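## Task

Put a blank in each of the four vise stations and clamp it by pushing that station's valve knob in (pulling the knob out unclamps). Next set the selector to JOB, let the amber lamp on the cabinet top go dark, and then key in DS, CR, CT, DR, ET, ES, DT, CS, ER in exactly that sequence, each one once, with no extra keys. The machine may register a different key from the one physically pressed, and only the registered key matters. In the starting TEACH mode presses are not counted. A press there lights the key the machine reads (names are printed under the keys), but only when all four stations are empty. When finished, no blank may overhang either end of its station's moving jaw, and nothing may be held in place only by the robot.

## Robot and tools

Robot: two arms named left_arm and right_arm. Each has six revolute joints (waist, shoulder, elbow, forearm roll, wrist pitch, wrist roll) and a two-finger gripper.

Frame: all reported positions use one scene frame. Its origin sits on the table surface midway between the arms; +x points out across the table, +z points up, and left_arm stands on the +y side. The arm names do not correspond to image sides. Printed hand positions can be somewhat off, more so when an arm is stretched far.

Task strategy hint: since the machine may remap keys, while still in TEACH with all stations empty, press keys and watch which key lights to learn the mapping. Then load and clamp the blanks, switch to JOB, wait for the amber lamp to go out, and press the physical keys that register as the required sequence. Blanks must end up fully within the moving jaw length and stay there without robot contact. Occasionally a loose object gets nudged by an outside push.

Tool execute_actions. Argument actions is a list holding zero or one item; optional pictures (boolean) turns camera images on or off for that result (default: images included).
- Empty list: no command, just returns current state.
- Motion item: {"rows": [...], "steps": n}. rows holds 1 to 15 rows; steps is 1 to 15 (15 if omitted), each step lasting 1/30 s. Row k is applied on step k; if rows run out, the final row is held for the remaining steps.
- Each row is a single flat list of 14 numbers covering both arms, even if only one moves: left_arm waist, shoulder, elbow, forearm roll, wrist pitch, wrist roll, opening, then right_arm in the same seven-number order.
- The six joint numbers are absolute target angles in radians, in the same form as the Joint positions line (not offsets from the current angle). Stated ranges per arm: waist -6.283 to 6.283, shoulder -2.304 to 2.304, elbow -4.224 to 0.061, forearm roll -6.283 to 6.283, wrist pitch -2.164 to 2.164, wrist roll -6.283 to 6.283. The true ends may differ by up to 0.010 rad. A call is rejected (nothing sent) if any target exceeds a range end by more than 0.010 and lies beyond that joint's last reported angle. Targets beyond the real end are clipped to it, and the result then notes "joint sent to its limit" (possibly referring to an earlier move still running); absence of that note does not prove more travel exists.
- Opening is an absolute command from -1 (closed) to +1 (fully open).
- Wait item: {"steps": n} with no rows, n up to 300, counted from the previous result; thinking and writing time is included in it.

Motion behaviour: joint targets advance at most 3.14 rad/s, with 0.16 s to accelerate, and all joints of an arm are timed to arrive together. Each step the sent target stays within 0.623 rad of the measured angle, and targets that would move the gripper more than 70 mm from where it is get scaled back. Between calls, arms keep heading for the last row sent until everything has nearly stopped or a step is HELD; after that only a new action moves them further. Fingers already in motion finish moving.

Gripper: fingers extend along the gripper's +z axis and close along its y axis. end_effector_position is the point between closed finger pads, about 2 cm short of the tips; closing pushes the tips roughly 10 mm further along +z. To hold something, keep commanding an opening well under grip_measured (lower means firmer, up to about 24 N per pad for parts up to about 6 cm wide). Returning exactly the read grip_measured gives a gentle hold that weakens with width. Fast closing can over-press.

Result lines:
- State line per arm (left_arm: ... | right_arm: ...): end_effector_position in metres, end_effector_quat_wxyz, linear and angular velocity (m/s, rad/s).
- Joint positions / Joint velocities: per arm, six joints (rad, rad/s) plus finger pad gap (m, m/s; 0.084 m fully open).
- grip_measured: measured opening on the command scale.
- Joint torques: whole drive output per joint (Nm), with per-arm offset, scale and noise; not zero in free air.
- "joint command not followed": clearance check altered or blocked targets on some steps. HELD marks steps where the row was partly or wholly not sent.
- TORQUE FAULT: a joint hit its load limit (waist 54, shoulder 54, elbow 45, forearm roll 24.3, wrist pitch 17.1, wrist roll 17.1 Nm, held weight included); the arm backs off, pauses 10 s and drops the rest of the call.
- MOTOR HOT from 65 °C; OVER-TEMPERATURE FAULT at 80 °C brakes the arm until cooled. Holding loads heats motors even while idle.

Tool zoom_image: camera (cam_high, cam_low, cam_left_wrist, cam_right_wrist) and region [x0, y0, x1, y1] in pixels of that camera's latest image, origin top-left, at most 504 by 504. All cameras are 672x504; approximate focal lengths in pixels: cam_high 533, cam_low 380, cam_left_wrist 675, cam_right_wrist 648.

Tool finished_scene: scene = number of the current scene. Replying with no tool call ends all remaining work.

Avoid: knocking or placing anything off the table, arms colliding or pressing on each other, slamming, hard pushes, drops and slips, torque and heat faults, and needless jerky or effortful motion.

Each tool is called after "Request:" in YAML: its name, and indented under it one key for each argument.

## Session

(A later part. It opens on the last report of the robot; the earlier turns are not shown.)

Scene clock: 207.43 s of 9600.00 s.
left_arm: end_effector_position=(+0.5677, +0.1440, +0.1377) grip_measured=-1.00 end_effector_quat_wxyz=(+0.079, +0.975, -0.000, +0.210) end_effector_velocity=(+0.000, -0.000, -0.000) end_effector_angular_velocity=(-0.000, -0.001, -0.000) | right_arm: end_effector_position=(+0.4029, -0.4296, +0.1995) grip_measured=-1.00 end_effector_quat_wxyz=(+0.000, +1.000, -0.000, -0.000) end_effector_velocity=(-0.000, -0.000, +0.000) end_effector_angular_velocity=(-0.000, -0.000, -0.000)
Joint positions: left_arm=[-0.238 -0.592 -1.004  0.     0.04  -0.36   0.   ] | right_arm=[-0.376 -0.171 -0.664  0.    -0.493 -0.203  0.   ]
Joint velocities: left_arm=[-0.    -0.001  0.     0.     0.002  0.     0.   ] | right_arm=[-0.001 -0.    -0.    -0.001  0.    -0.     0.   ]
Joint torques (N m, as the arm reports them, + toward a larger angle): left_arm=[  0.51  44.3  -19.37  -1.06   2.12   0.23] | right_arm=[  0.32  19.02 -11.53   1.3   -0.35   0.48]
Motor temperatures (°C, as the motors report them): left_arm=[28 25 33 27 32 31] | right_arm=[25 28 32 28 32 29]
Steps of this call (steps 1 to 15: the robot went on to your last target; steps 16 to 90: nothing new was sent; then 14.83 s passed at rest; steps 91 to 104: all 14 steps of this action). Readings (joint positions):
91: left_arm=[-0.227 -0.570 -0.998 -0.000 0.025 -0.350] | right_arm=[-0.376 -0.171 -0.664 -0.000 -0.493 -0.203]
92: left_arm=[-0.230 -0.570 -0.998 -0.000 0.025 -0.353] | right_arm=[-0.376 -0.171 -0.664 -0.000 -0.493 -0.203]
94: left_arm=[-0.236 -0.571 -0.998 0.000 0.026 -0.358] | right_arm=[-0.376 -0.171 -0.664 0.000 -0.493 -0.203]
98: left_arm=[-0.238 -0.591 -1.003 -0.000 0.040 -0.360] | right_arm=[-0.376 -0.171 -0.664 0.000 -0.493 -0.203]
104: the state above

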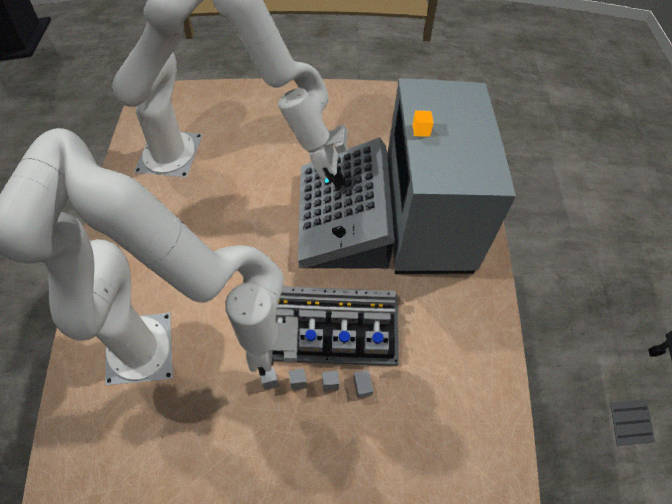

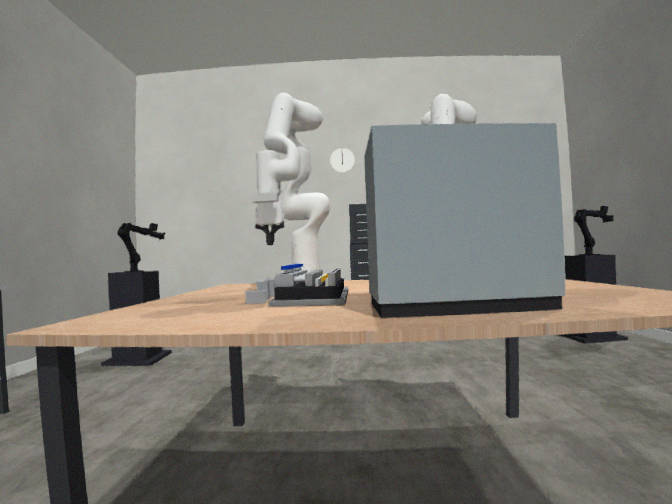

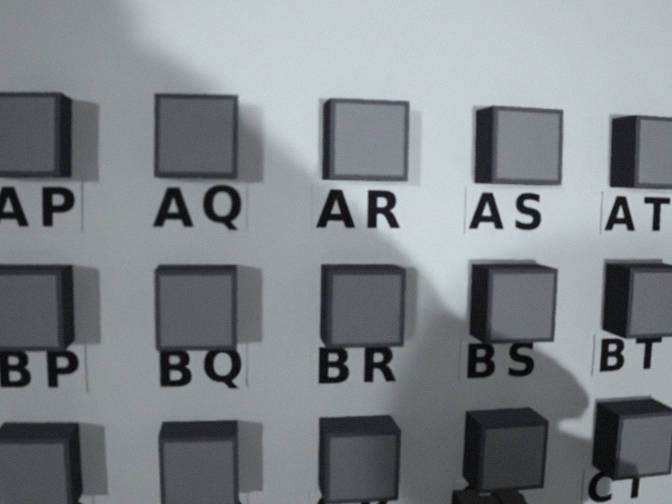

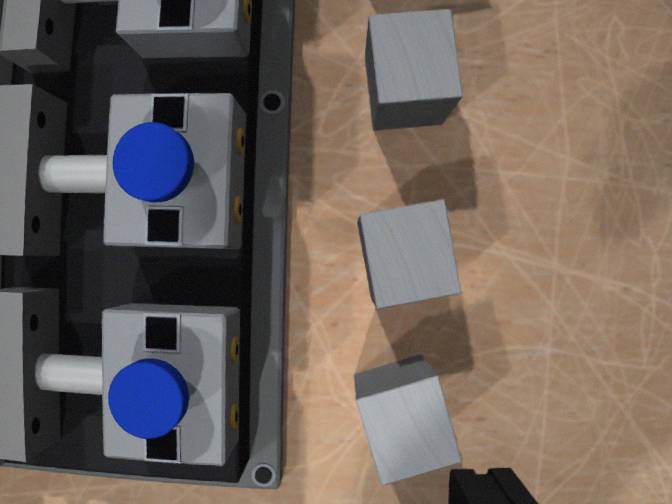

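Request:
execute_actions:
  actions:
    - {"rows":[[-0.238,-0.538,-0.988,0,0.002,-0.36,-1,-0.376,-0.171,-0.664,0,-0.493,-0.203,-1],[-0.238,-0.538,-0.988,0,0.002,-0.36,-1,-0.376,-0.171,-0.664,0,-0.493,-0.203,-1],[-0.238,-0.538,-0.988,0,0.002,-0.36,-1,-0.376,-0.171,-0.664,0,-0.493,-0.203,-1],[-0.238,-0.538,-0.988,0,0.002,-0.36,-1,-0.376,-0.171,-0.664,0,-0.493,-0.203,-1],[-0.238,-0.538,-0.988,0,0.002,-0.36,-1,-0.376,-0.171,-0.664,0,-0.493,-0.203,-1],[-0.186,-0.517,-0.953,0,0.016,-0.308,-1,-0.376,-0.171,-0.664,0,-0.493,-0.203,-1]],"steps":13}

Request:
execute_actions:
  actions:
    - {"rows":[[-0.186,-0.571,-0.969,0,0.055,-0.308,-1,-0.376,-0.171,-0.664,0,-0.493,-0.203,-1]],"steps":10}

Request:
zoom_image:
  camera: "cam_high"
  region: [290,110,400,250]

Scene clock: 243.73 s of 9600.00 s.
left_arm: end_effector_position=(+0.5620, +0.1802, +0.1599) grip_measured=-1.00 end_effector_quat_wxyz=(+0.068, +0.975, +0.000, +0.213) end_effector_velocity=(+0.001, -0.002, +0.003) end_effector_angular_velocity=(+0.004, -0.011, -0.018) | right_arm: end_effector_position=(+0.4029, -0.4296, +0.1995) grip_measured=-1.00 end_effector_quat_wxyz=(+0.000, +1.000, -0.000, -0.000) end_effector_velocity=(+0.000, +0.000, -0.000) end_effector_angular_velocity=(+0.000, -0.000, +0.000)
Joint positions: left_arm=[-0.186 -0.518 -0.953 -0.     0.016 -0.309  0.   ] | right_arm=[-0.376 -0.171 -0.664  0.    -0.493 -0.203  0.   ]
Joint velocities: left_arm=[-0.003  0.005  0.001  0.001  0.005  0.016  0.   ] | right_arm=[ 0. -0. -0.  0.  0. -0.  0.]
Joint torques (N m, as the arm reports them, + toward a larger angle): left_arm=[  0.17  47.51 -19.41  -1.17   1.69   0.25] | right_arm=[ -0.62  18.17 -10.15   2.62  -0.27   0.7 ]
Motor temperatures (°C, as the motors report them): left_arm=[28 25 33 27 32 31] | right_arm=[25 28 32 28 32 29]
Steps of this call (steps 1 to 15: the robot went on to your last target; steps 16 to 90: nothing new was sent; then 32.87 s passed at rest; steps 91 to 103: all 13 steps of this action). Readings (joint positions):
91: left_arm=[-0.238 -0.591 -1.004 0.000 0.040 -0.360] | right_arm=[-0.376 -0.171 -0.664 -0.000 -0.493 -0.203]
92: left_arm=[-0.238 -0.583 -1.000 -0.000 0.034 -0.360] | right_arm=[-0.376 -0.171 -0.664 0.000 -0.493 -0.203]
94: left_arm=[-0.238 -0.552 -0.992 -0.000 0.013 -0.360] | right_arm=[-0.376 -0.171 -0.664 0.000 -0.493 -0.203]
98: left_arm=[-0.213 -0.528 -0.971 0.000 0.011 -0.333] | right_arm=[-0.376 -0.171 -0.664 0.000 -0.493 -0.203]
103: the state above

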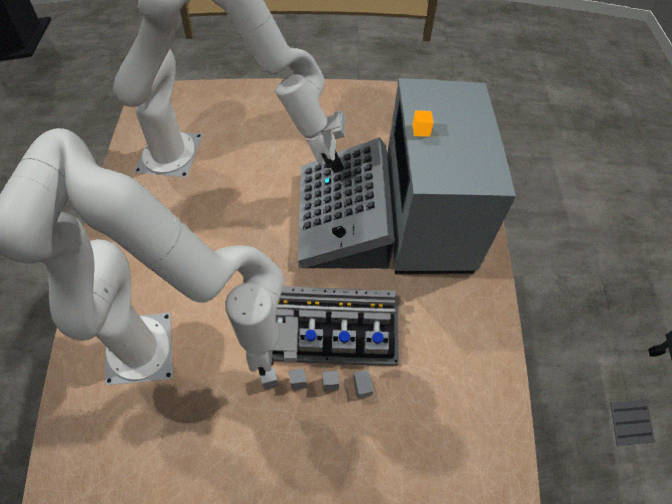

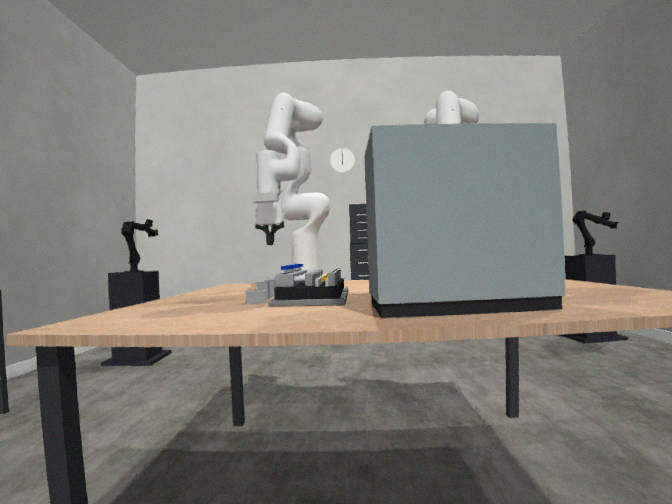

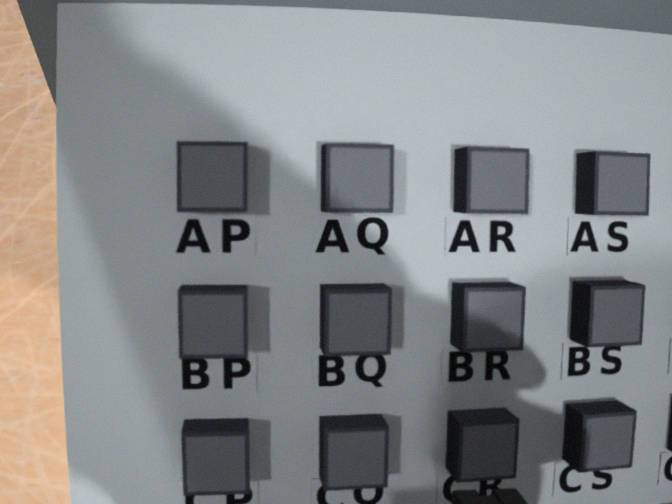

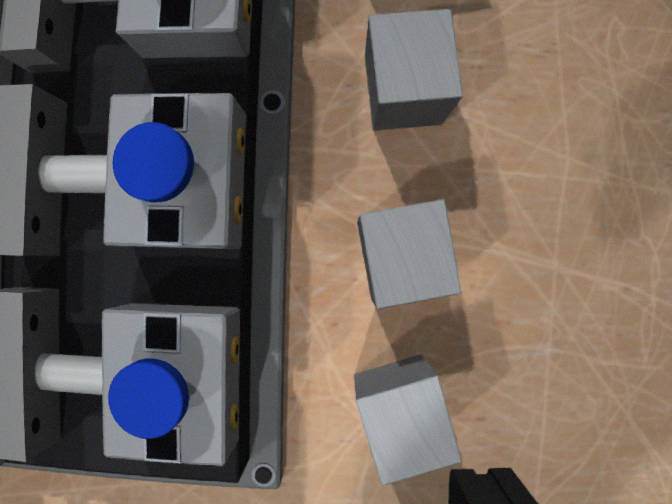

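Scene clock: 244.07 s of 9600.00 s.
left_arm: end_effector_position=(+0.5668, +0.1787, +0.1374) grip_measured=-1.00 end_effector_quat_wxyz=(+0.068, +0.975, -0.000, +0.213) end_effector_velocity=(+0.001, -0.000, +0.000) end_effector_angular_velocity=(-0.000, -0.003, -0.001) | right_arm: end_effector_position=(+0.4029, -0.4296, +0.1995) grip_measured=-1.00 end_effector_quat_wxyz=(+0.000, +1.000, -0.000, -0.000) end_effector_velocity=(+0.000, +0.000, -0.000) end_effector_angular_velocity=(+0.000, -0.000, -0.000)
Joint positions: left_arm=[-0.186 -0.571 -0.968  0.     0.053 -0.308  0.   ] | right_arm=[-0.376 -0.171 -0.664  0.    -0.493 -0.203  0.   ]
Joint velocities: left_arm=[ 0.    -0.    -0.     0.     0.003  0.001  0.   ] | right_arm=[ 0. -0. -0.  0.  0. -0.  0.]
Joint torques (N m, as the arm reports them, + toward a larger angle): left_arm=[ -0.77  47.85 -21.41  -0.98   2.78   0.19] | right_arm=[  0.22  22.25 -11.49   2.28  -0.17   0.44]
Motor temperatures (°C, as the motors report them): left_arm=[28 25 33 27 32 31] | right_arm=[25 28 32 28 32 29]
Steps of this call (steps 1 to 10: all 10 steps of this action). Readings (joint positions):
1: left_arm=[-0.186 -0.518 -0.954 -0.000 0.017 -0.308] | right_arm=[-0.376 -0.171 -0.664 0.000 -0.493 -0.203]
2: left_arm=[-0.186 -0.526 -0.958 -0.000 0.024 -0.308] | right_arm=[-0.376 -0.171 -0.664 0.000 -0.493 -0.203]
4: left_arm=[-0.186 -0.558 -0.966 0.000 0.046 -0.308] | right_arm=[-0.376 -0.171 -0.664 0.000 -0.493 -0.203]
8: left_arm=[-0.186 -0.571 -0.968 -0.000 0.053 -0.308] | right_arm=[-0.376 -0.171 -0.664 -0.000 -0.493 -0.203]
10: the state above

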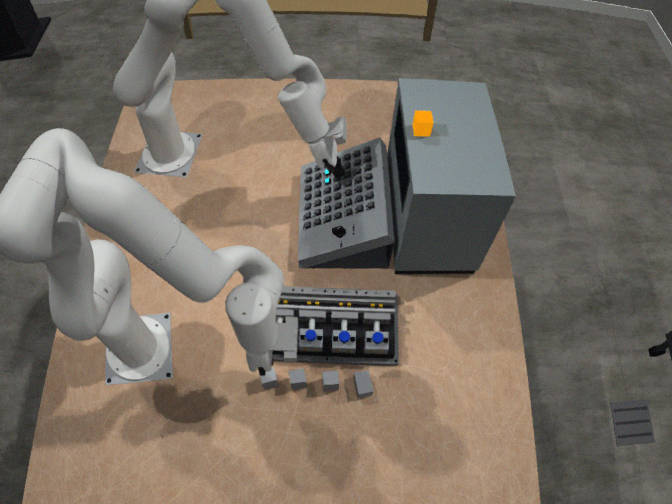

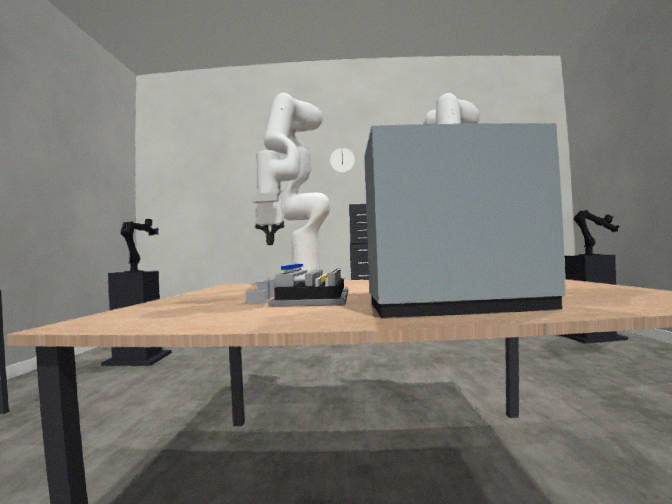

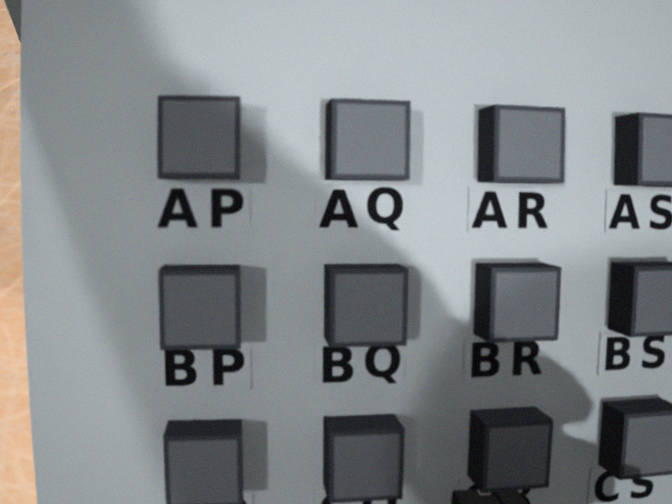

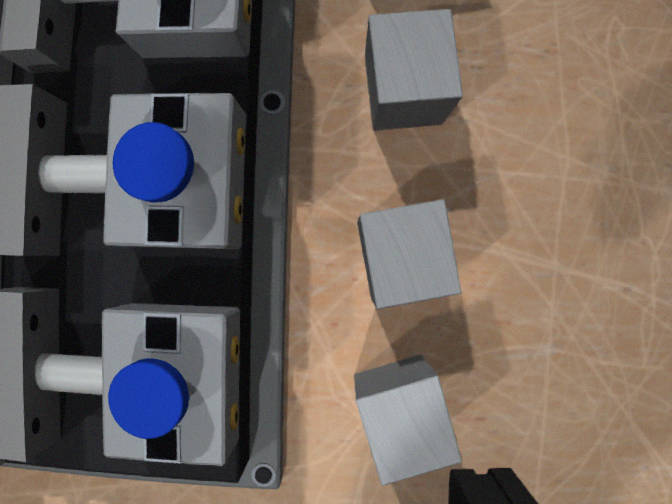

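Region (290, 110, 400, 250) of cam_high's 672x504 image, scaled by 3.600, with more detail than that image has; it fills the left 396 columns of this view, and the rest is white.

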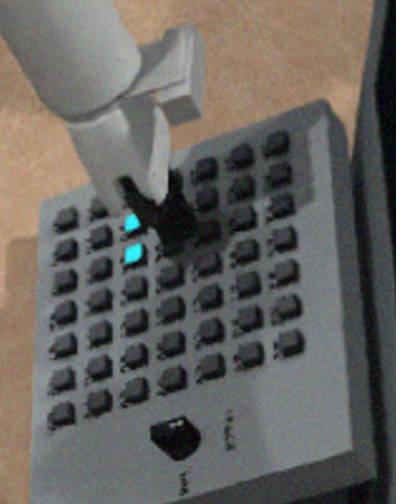

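Request:
execute_actions:
  actions:
    - {"rows":[[-0.186,-0.517,-0.953,0,0.016,-0.308,-1,-0.376,-0.171,-0.664,0,-0.493,-0.203,-1],[-0.186,-0.517,-0.953,0,0.016,-0.308,-1,-0.376,-0.171,-0.664,0,-0.493,-0.203,-1],[-0.186,-0.517,-0.953,0,0.016,-0.308,-1,-0.376,-0.171,-0.664,0,-0.493,-0.203,-1],[-0.186,-0.517,-0.953,0,0.016,-0.308,-1,-0.376,-0.171,-0.664,0,-0.493,-0.203,-1],[-0.186,-0.517,-0.953,0,0.016,-0.308,-1,-0.376,-0.171,-0.664,0,-0.493,-0.203,-1],[-0.222,-0.561,-1.079,0,-0.066,-0.344,-1,-0.376,-0.171,-0.664,0,-0.493,-0.203,-1]],"steps":15}
  pictures: false

Request:
execute_actions:
  actions:
    - {"rows":[[-0.222,-0.615,-1.095,0,-0.027,-0.344,-1,-0.376,-0.171,-0.664,0,-0.493,-0.203,-1]],"steps":10}

Request:
zoom_image:
  camera: "cam_high"
  region: [290,110,400,250]

Scene clock: 258.47 s of 9600.00 s.
left_arm: end_effector_position=(+0.5929, +0.1457, +0.1784) grip_measured=-1.00 end_effector_quat_wxyz=(+0.076, +0.974, -0.000, +0.211) end_effector_velocity=(-0.008, +0.006, -0.008) end_effector_angular_velocity=(+0.008, +0.030, +0.010) | right_arm: end_effector_position=(+0.4029, -0.4296, +0.1995) grip_measured=-1.00 end_effector_quat_wxyz=(+0.000, +1.000, -0.000, -0.000) end_effector_velocity=(-0.000, -0.000, +0.000) end_effector_angular_velocity=(-0.000, -0.000, +0.000)
Joint positions: left_arm=[-0.222 -0.561 -1.079  0.    -0.065 -0.344  0.   ] | right_arm=[-0.376 -0.171 -0.664 -0.    -0.493 -0.203  0.   ]
Joint velocities: left_arm=[ 0.005 -0.002  0.011 -0.001 -0.018 -0.005  0.   ] | right_arm=[-0.001  0.    -0.    -0.001  0.     0.     0.   ]
Joint torques (N m, as the arm reports them, + toward a larger angle): left_arm=[  0.26  51.91 -20.57  -1.04   1.64   0.3 ] | right_arm=[ -2.89  21.72 -10.34   1.67  -0.48   0.54]
Motor temperatures (°C, as the motors report them): left_arm=[28 25 34 27 33 31] | right_arm=[25 28 32 28 32 29]
Steps of this call (steps 1 to 15: the robot went on to your last target; steps 16 to 90: nothing new was sent; then 10.90 s passed at rest; steps 91 to 105: all 15 steps of this action). Readings (joint positions):
91: left_arm=[-0.186 -0.570 -0.969 0.000 0.054 -0.308] | right_arm=[-0.376 -0.171 -0.664 -0.000 -0.493 -0.203]
92: left_arm=[-0.186 -0.562 -0.966 -0.000 0.049 -0.308] | right_arm=[-0.376 -0.171 -0.664 -0.000 -0.493 -0.203]
94: left_arm=[-0.186 -0.530 -0.959 -0.000 0.031 -0.308] | right_arm=[-0.376 -0.171 -0.664 0.000 -0.493 -0.203]
98: left_arm=[-0.196 -0.531 -0.989 -0.000 -0.007 -0.319] | right_arm=[-0.376 -0.171 -0.664 -0.000 -0.493 -0.203]
105: the state above

Scene clock: 258.80 s of 9600.00 s.
left_arm: end_effector_position=(+0.5977, +0.1440, +0.1543) grip_measured=-1.00 end_effector_quat_wxyz=(+0.075, +0.975, -0.000, +0.210) end_effector_velocity=(+0.001, -0.001, -0.000) end_effector_angular_velocity=(-0.001, -0.004, -0.000) | right_arm: end_effector_position=(+0.4029, -0.4296, +0.1995) grip_measured=-1.00 end_effector_quat_wxyz=(+0.000, +1.000, -0.000, -0.000) end_effector_velocity=(+0.000, +0.000, +0.000) end_effector_angular_velocity=(-0.000, -0.001, +0.000)
Joint positions: left_arm=[-0.222 -0.614 -1.094  0.    -0.031 -0.344  0.   ] | right_arm=[-0.376 -0.171 -0.664 -0.    -0.493 -0.203  0.   ]
Joint velocities: left_arm=[-0.    -0.002 -0.002 -0.     0.005  0.     0.   ] | right_arm=[ 0.  0.  0.  0.  0. -0.  0.]
Joint torques (N m, as the arm reports them, + toward a larger angle): left_arm=[  0.36  36.4  -21.37  -1.2    4.3    0.23] | right_arm=[ -1.11  16.32 -11.     1.87  -0.13   0.6 ]
Motor temperatures (°C, as the motors report them): left_arm=[28 25 34 27 33 31] | right_arm=[25 28 32 28 32 29]
Steps of this call (steps 1 to 10: all 10 steps of this action). Readings (joint positions):
1: left_arm=[-0.222 -0.562 -1.079 -0.000 -0.064 -0.344] | right_arm=[-0.376 -0.171 -0.664 -0.000 -0.493 -0.203]
2: left_arm=[-0.222 -0.570 -1.082 -0.000 -0.057 -0.344] | right_arm=[-0.376 -0.171 -0.664 -0.000 -0.493 -0.203]
4: left_arm=[-0.222 -0.602 -1.091 0.000 -0.036 -0.344] | right_arm=[-0.376 -0.171 -0.664 -0.000 -0.493 -0.203]
8: left_arm=[-0.222 -0.613 -1.094 -0.000 -0.031 -0.344] | right_arm=[-0.376 -0.171 -0.664 0.000 -0.493 -0.203]
10: the state above

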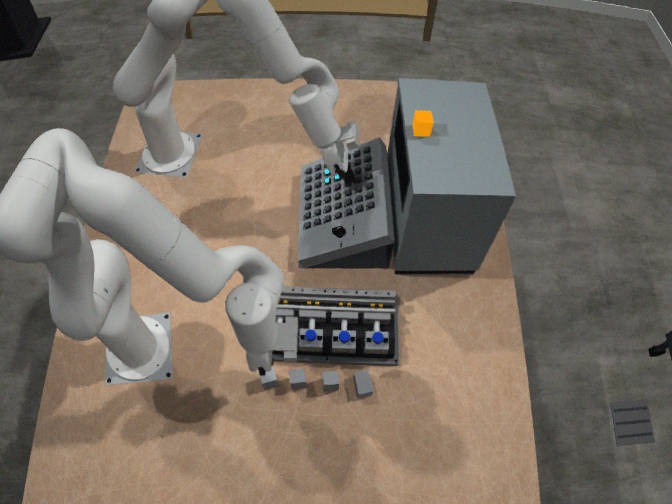

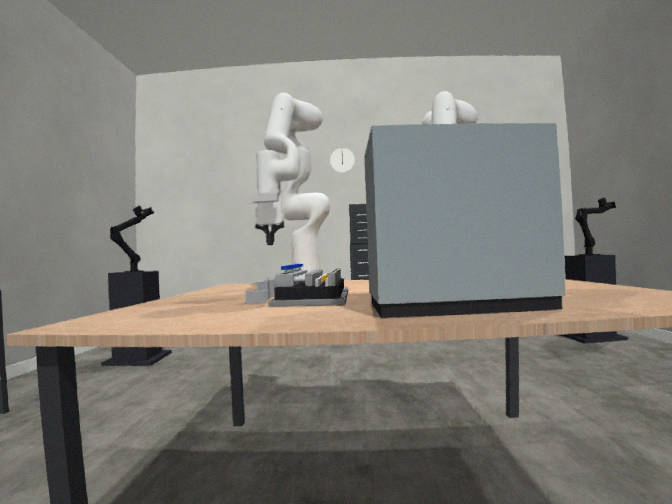

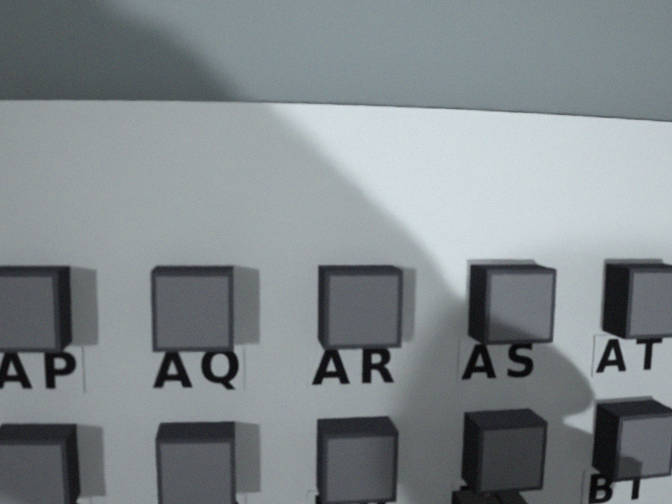

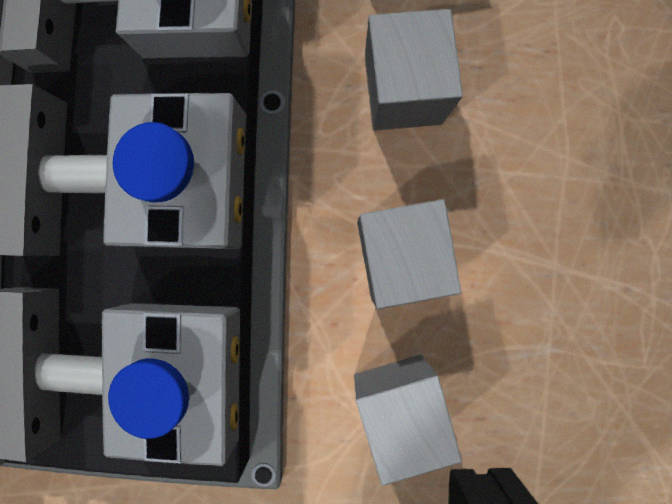

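Region (290, 110, 400, 250) of cam_high's 672x504 image, scaled by 3.600, with more detail than that image has; it fills the left 396 columns of this view, and the rest is white.

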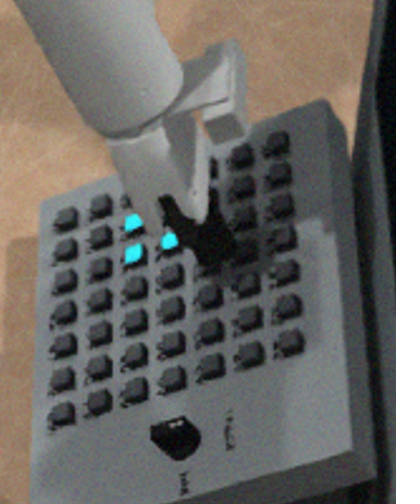

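Request:
execute_actions:
  actions:
    - {"rows":[[-0.222,-0.55,-1.079,0,-0.07,-0.344,-1,-0.376,-0.171,-0.664,0,-0.493,-0.203,-1],[-0.222,-0.55,-1.079,0,-0.07,-0.344,-1,-0.376,-0.171,-0.664,0,-0.493,-0.203,-1],[-0.222,-0.55,-1.079,0,-0.07,-0.344,-1,-0.376,-0.171,-0.664,0,-0.493,-0.203,-1],[-0.222,-0.55,-1.079,0,-0.07,-0.344,-1,-0.376,-0.171,-0.664,0,-0.493,-0.203,-1],[-0.222,-0.55,-1.079,0,-0.07,-0.344,-1,-0.376,-0.171,-0.664,0,-0.493,-0.203,-1],[-0.207,-0.573,-1.171,0,-0.146,-0.329,-1,-0.376,-0.171,-0.664,0,-0.493,-0.203,-1]],"steps":15}
  pictures: false

Request:
execute_actions:
  actions:
    - {"rows":[[-0.207,-0.627,-1.187,0,-0.107,-0.329,-1,-0.376,-0.171,-0.664,0,-0.493,-0.203,-1]],"steps":10}

Request:
zoom_image:
  camera: "cam_high"
  region: [290,110,400,250]

Scene clock: 272.47 s of 9600.00 s.
left_arm: end_effector_position=(+0.6210, +0.1463, +0.2036) grip_measured=-1.00 end_effector_quat_wxyz=(+0.072, +0.975, -0.000, +0.212) end_effector_velocity=(-0.007, +0.001, -0.004) end_effector_angular_velocity=(+0.007, +0.021, -0.001) | right_arm: end_effector_position=(+0.4029, -0.4296, +0.1995) grip_measured=-1.00 end_effector_quat_wxyz=(+0.000, +1.000, -0.000, -0.000) end_effector_velocity=(+0.000, +0.000, +0.000) end_effector_angular_velocity=(+0.000, -0.000, +0.000)
Joint positions: left_arm=[-0.207 -0.574 -1.171 -0.    -0.145 -0.329  0.   ] | right_arm=[-0.376 -0.171 -0.664  0.    -0.493 -0.203  0.   ]
Joint velocities: left_arm=[-0.001  0.001  0.007 -0.001 -0.016  0.001  0.   ] | right_arm=[ 0.001  0.001  0.     0.001 -0.     0.     0.   ]
Joint torques (N m, as the arm reports them, + toward a larger angle): left_arm=[  0.47  53.45 -21.26  -1.     1.74   0.25] | right_arm=[  2.02  18.94 -12.37   1.68  -0.24   0.5 ]
Motor temperatures (°C, as the motors report them): left_arm=[28 25 34 27 34 31] | right_arm=[25 28 32 28 32 29]
Steps of this call (steps 1 to 15: the robot went on to your last target; steps 16 to 90: nothing new was sent; then 10.17 s passed at rest; steps 91 to 105: all 15 steps of this action). Readings (joint positions):
91: left_arm=[-0.222 -0.614 -1.095 0.000 -0.031 -0.344] | right_arm=[-0.376 -0.171 -0.664 -0.000 -0.493 -0.203]
92: left_arm=[-0.222 -0.607 -1.092 -0.000 -0.035 -0.344] | right_arm=[-0.376 -0.171 -0.664 -0.000 -0.493 -0.203]
94: left_arm=[-0.222 -0.571 -1.083 -0.000 -0.053 -0.344] | right_arm=[-0.376 -0.171 -0.664 0.000 -0.493 -0.203]
98: left_arm=[-0.217 -0.562 -1.113 -0.000 -0.096 -0.338] | right_arm=[-0.376 -0.171 -0.664 -0.000 -0.493 -0.203]
105: the state above

Scene clock: 272.80 s of 9600.00 s.
left_arm: end_effector_position=(+0.6278, +0.1441, +0.1789) grip_measured=-1.00 end_effector_quat_wxyz=(+0.073, +0.974, -0.000, +0.212) end_effector_velocity=(+0.008, -0.002, +0.010) end_effector_angular_velocity=(-0.008, -0.024, +0.000) | right_arm: end_effector_position=(+0.4029, -0.4296, +0.1995) grip_measured=-1.00 end_effector_quat_wxyz=(+0.000, +1.000, -0.000, -0.000) end_effector_velocity=(-0.000, -0.000, -0.000) end_effector_angular_velocity=(+0.000, +0.000, -0.001)
Joint positions: left_arm=[-0.207 -0.627 -1.187 -0.    -0.107 -0.329  0.   ] | right_arm=[-0.376 -0.171 -0.664 -0.    -0.493 -0.203  0.   ]
Joint velocities: left_arm=[ 0.     0.006 -0.011 -0.     0.009  0.001  0.   ] | right_arm=[-0.001 -0.001  0.     0.001  0.    -0.     0.   ]
Joint torques (N m, as the arm reports them, + toward a larger angle): left_arm=[  0.43  52.36 -20.41  -0.9    1.68   0.28] | right_arm=[  0.96  22.9  -11.95   2.09  -0.36   0.47]
Motor temperatures (°C, as the motors report them): left_arm=[28 25 34 27 34 31] | right_arm=[25 28 32 28 32 29]
Steps of this call (steps 1 to 10: all 10 steps of this action). Readings (joint positions):
1: left_arm=[-0.207 -0.574 -1.171 -0.000 -0.144 -0.329] | right_arm=[-0.376 -0.171 -0.664 -0.000 -0.493 -0.203]
2: left_arm=[-0.207 -0.582 -1.175 -0.000 -0.137 -0.329] | right_arm=[-0.376 -0.171 -0.664 0.000 -0.493 -0.203]
4: left_arm=[-0.207 -0.614 -1.183 0.000 -0.116 -0.329] | right_arm=[-0.376 -0.171 -0.664 -0.000 -0.493 -0.203]
8: left_arm=[-0.207 -0.627 -1.186 -0.000 -0.108 -0.329] | right_arm=[-0.376 -0.171 -0.664 -0.000 -0.493 -0.203]
10: the state above

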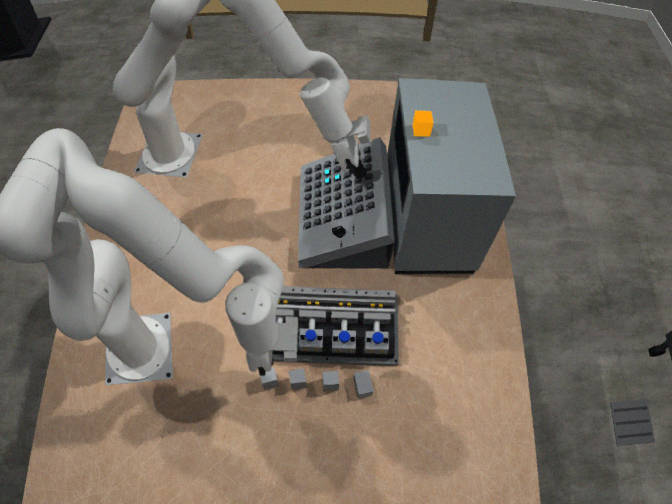

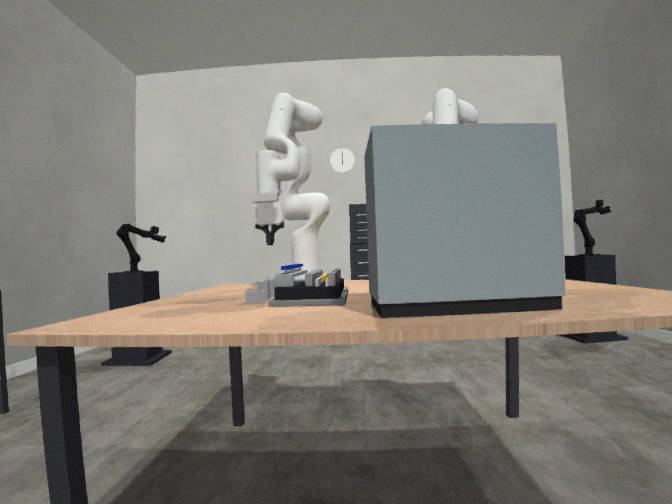

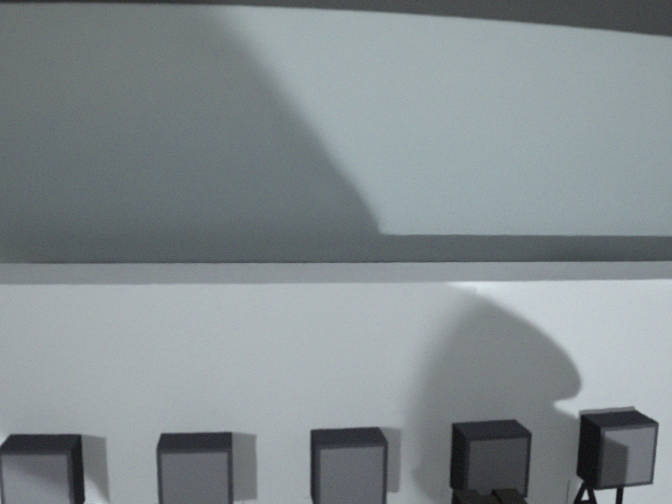

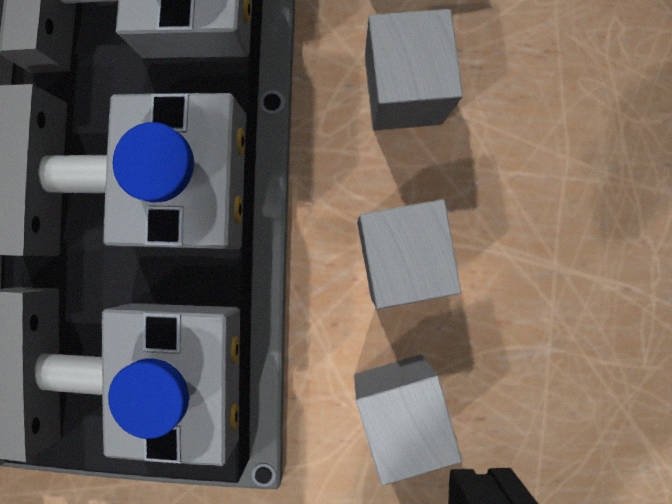

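Region (290, 110, 400, 250) of cam_high's 672x504 image, scaled by 3.600, with more detail than that image has; it fills the left 396 columns of this view, and the rest is white.

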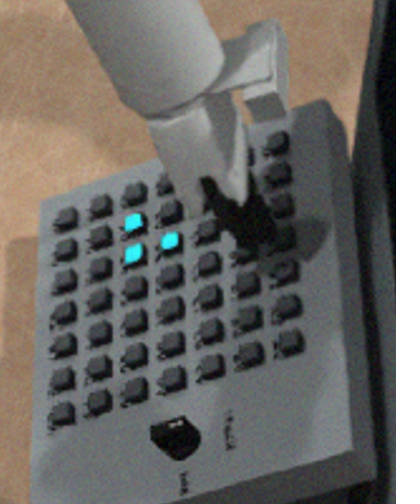

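Request:
execute_actions:
  actions:
    - {"rows":[[-0.207,-0.638,-1.19,0,-0.099,-0.329,-1,-0.376,-0.171,-0.664,0,-0.493,-0.203,-1]],"steps":8}

Request:
zoom_image:
  camera: "cam_high"
  region: [290,110,400,250]

Scene clock: 280.33 s of 9600.00 s.
left_arm: end_effector_position=(+0.6294, +0.1436, +0.1745) grip_measured=-1.00 end_effector_quat_wxyz=(+0.073, +0.974, -0.000, +0.213) end_effector_velocity=(-0.000, -0.000, -0.002) end_effector_angular_velocity=(-0.000, +0.001, +0.000) | right_arm: end_effector_position=(+0.4029, -0.4296, +0.1995) grip_measured=-1.00 end_effector_quat_wxyz=(+0.000, +1.000, -0.000, -0.000) end_effector_velocity=(+0.000, +0.000, -0.000) end_effector_angular_velocity=(+0.000, +0.000, -0.001)
Joint positions: left_arm=[-0.207 -0.637 -1.191  0.    -0.1   -0.329  0.   ] | right_arm=[-0.376 -0.171 -0.664  0.    -0.493 -0.203  0.   ]
Joint velocities: left_arm=[-0.    -0.004  0.    -0.001  0.003  0.     0.   ] | right_arm=[ 0.    -0.    -0.     0.001  0.     0.     0.   ]
Joint torques (N m, as the arm reports them, + toward a larger angle): left_arm=[ -2.11  38.25 -17.38  -1.01   1.66   0.21] | right_arm=[ -0.61  20.62 -11.22   2.47  -0.12   0.65]
Motor temperatures (°C, as the motors report them): left_arm=[28 25 34 27 34 31] | right_arm=[25 28 32 28 32 29]
Steps of this call (steps 1 to 15: the robot went on to your last target; steps 16 to 90: nothing new was sent; then 4.27 s passed at rest; steps 91 to 98: all 8 steps of this action). Readings (joint positions):
91: left_arm=[-0.207 -0.627 -1.187 -0.000 -0.107 -0.329] | right_arm=[-0.376 -0.171 -0.664 -0.000 -0.493 -0.203]
92: left_arm=[-0.207 -0.630 -1.188 0.000 -0.104 -0.329] | right_arm=[-0.376 -0.171 -0.664 0.000 -0.493 -0.203]
94: left_arm=[-0.207 -0.636 -1.190 0.000 -0.100 -0.329] | right_arm=[-0.376 -0.171 -0.664 -0.000 -0.493 -0.203]
98: the state above

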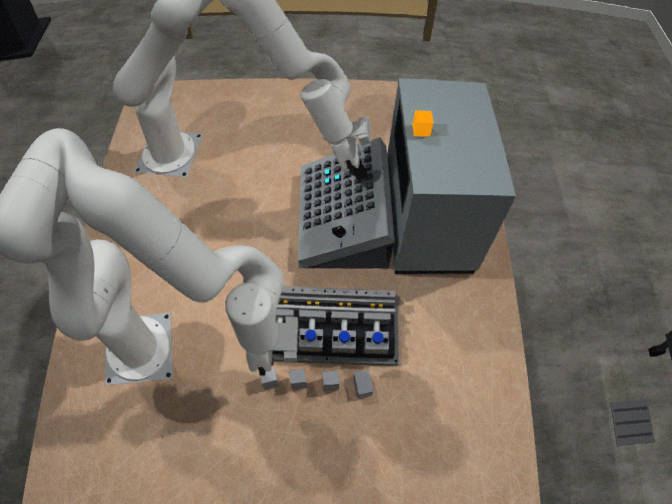

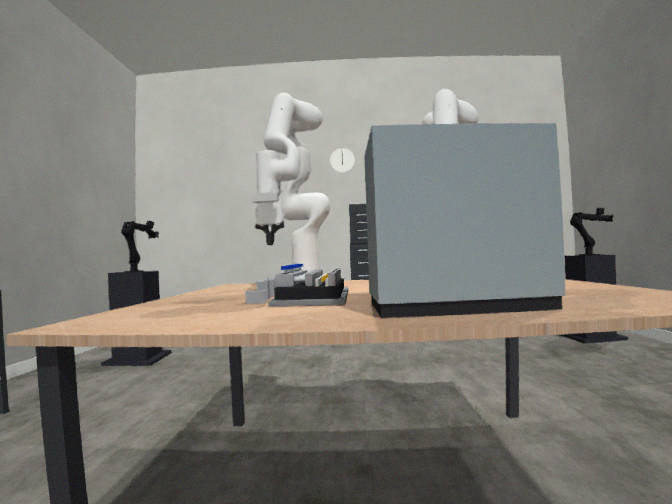

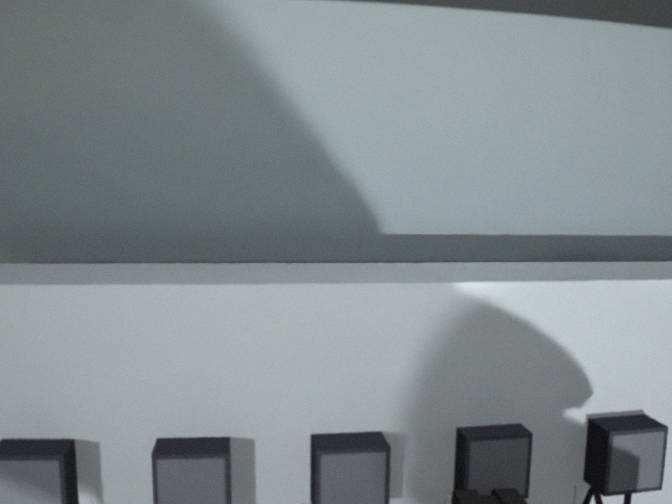

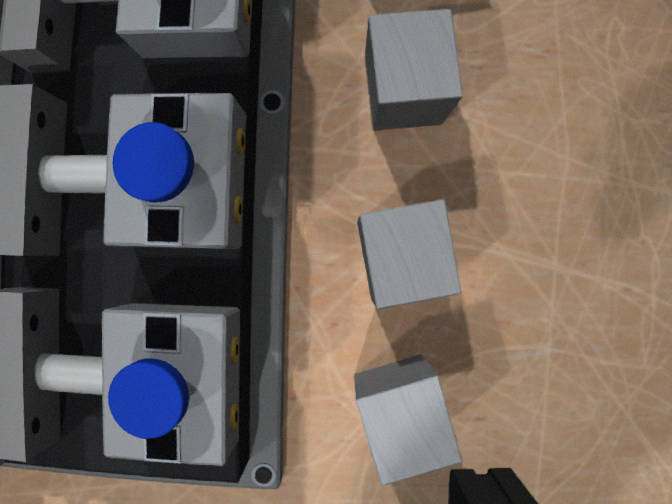

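Region (290, 110, 400, 250) of cam_high's 672x504 image, scaled by 3.600, with more detail than that image has; it fills the left 396 columns of this view, and the rest is white.

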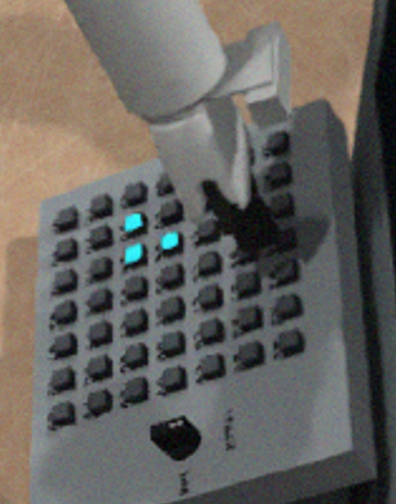

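Request:
execute_actions:
  actions:
    - {"rows":[[-0.207,-0.55,-1.165,0,-0.16,-0.329,-1,-0.376,-0.171,-0.664,0,-0.493,-0.203,-1],[-0.207,-0.55,-1.165,0,-0.16,-0.329,-1,-0.376,-0.171,-0.664,0,-0.493,-0.203,-1],[-0.207,-0.55,-1.165,0,-0.16,-0.329,-1,-0.376,-0.171,-0.664,0,-0.493,-0.203,-1],[-0.207,-0.55,-1.165,0,-0.16,-0.329,-1,-0.376,-0.171,-0.664,0,-0.493,-0.203,-1],[-0.207,-0.55,-1.165,0,-0.16,-0.329,-1,-0.376,-0.171,-0.664,0,-0.493,-0.203,-1],[-0.207,-0.45,-1.0,0,-0.1,-0.329,-1,-0.376,-0.171,-0.664,0,-0.493,-0.203,-1]],"steps":15}

Request:
zoom_image:
  camera: "cam_high"
  region: [290,110,400,250]

Scene clock: 289.93 s of 9600.00 s.
left_arm: end_effector_position=(+0.5682, +0.1644, +0.2094) grip_measured=-1.00 end_effector_quat_wxyz=(+0.072, +0.975, -0.000, +0.210) end_effector_velocity=(+0.007, -0.002, +0.006) end_effector_angular_velocity=(-0.007, -0.026, -0.002) | right_arm: end_effector_position=(+0.4029, -0.4296, +0.1995) grip_measured=-1.00 end_effector_quat_wxyz=(+0.000, +1.000, -0.000, -0.000) end_effector_velocity=(-0.000, -0.000, -0.000) end_effector_angular_velocity=(+0.000, +0.000, +0.001)
Joint positions: left_arm=[-0.207 -0.451 -1.    -0.    -0.101 -0.329  0.   ] | right_arm=[-0.376 -0.171 -0.664  0.    -0.493 -0.203  0.   ]
Joint velocities: left_arm=[-0.     0.002 -0.007  0.002  0.018  0.001  0.   ] | right_arm=[-0.    -0.    -0.    -0.     0.    -0.001  0.   ]
Joint torques (N m, as the arm reports them, + toward a larger angle): left_arm=[  0.7   46.08 -20.56  -0.97   1.59   0.33] | right_arm=[ -1.26  20.26 -11.98   2.32  -0.23   0.52]
Motor temperatures (°C, as the motors report them): left_arm=[28 25 33 27 33 31] | right_arm=[25 28 32 28 32 29]
Steps of this call (steps 1 to 15: the robot went on to your last target; steps 16 to 90: nothing new was sent; then 6.10 s passed at rest; steps 91 to 105: all 15 steps of this action). Readings (joint positions):
91: left_arm=[-0.207 -0.637 -1.190 0.000 -0.100 -0.329] | right_arm=[-0.376 -0.171 -0.664 0.000 -0.493 -0.203]
92: left_arm=[-0.207 -0.629 -1.185 -0.000 -0.108 -0.329] | right_arm=[-0.376 -0.171 -0.664 -0.000 -0.493 -0.203]
94: left_arm=[-0.208 -0.584 -1.168 -0.000 -0.143 -0.329] | right_arm=[-0.376 -0.171 -0.664 0.000 -0.493 -0.203]
98: left_arm=[-0.207 -0.528 -1.128 0.000 -0.144 -0.329] | right_arm=[-0.376 -0.171 -0.664 -0.000 -0.493 -0.203]
105: the state above

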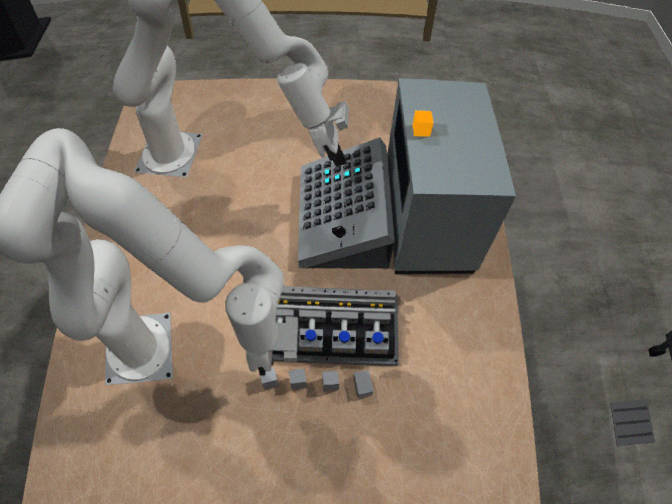

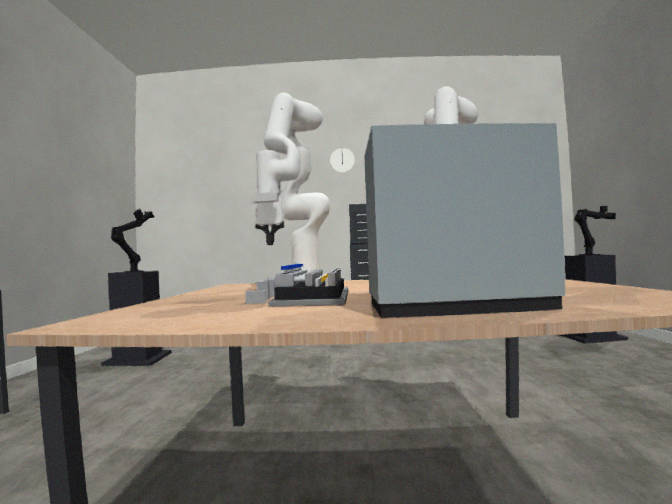

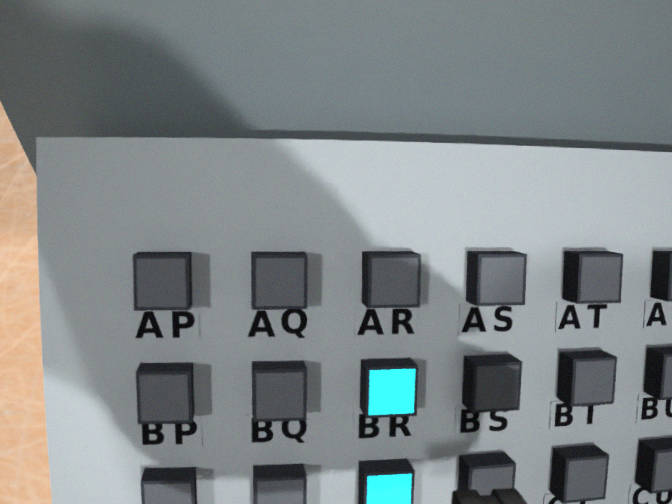

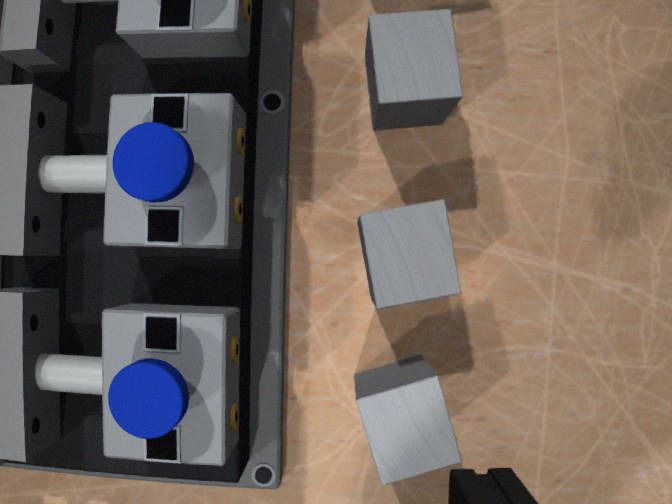

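Region (290, 110, 400, 250) of cam_high's 672x504 image, scaled by 3.600, with more detail than that image has; it fills the left 396 columns of this view, and the rest is white.

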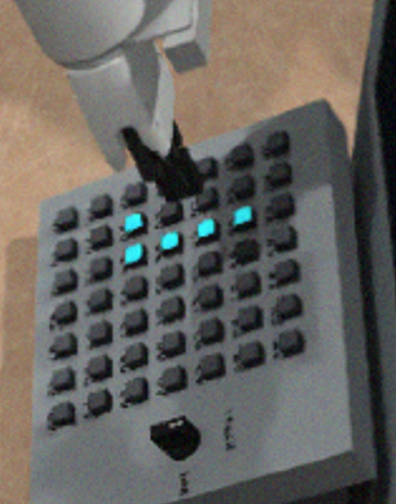

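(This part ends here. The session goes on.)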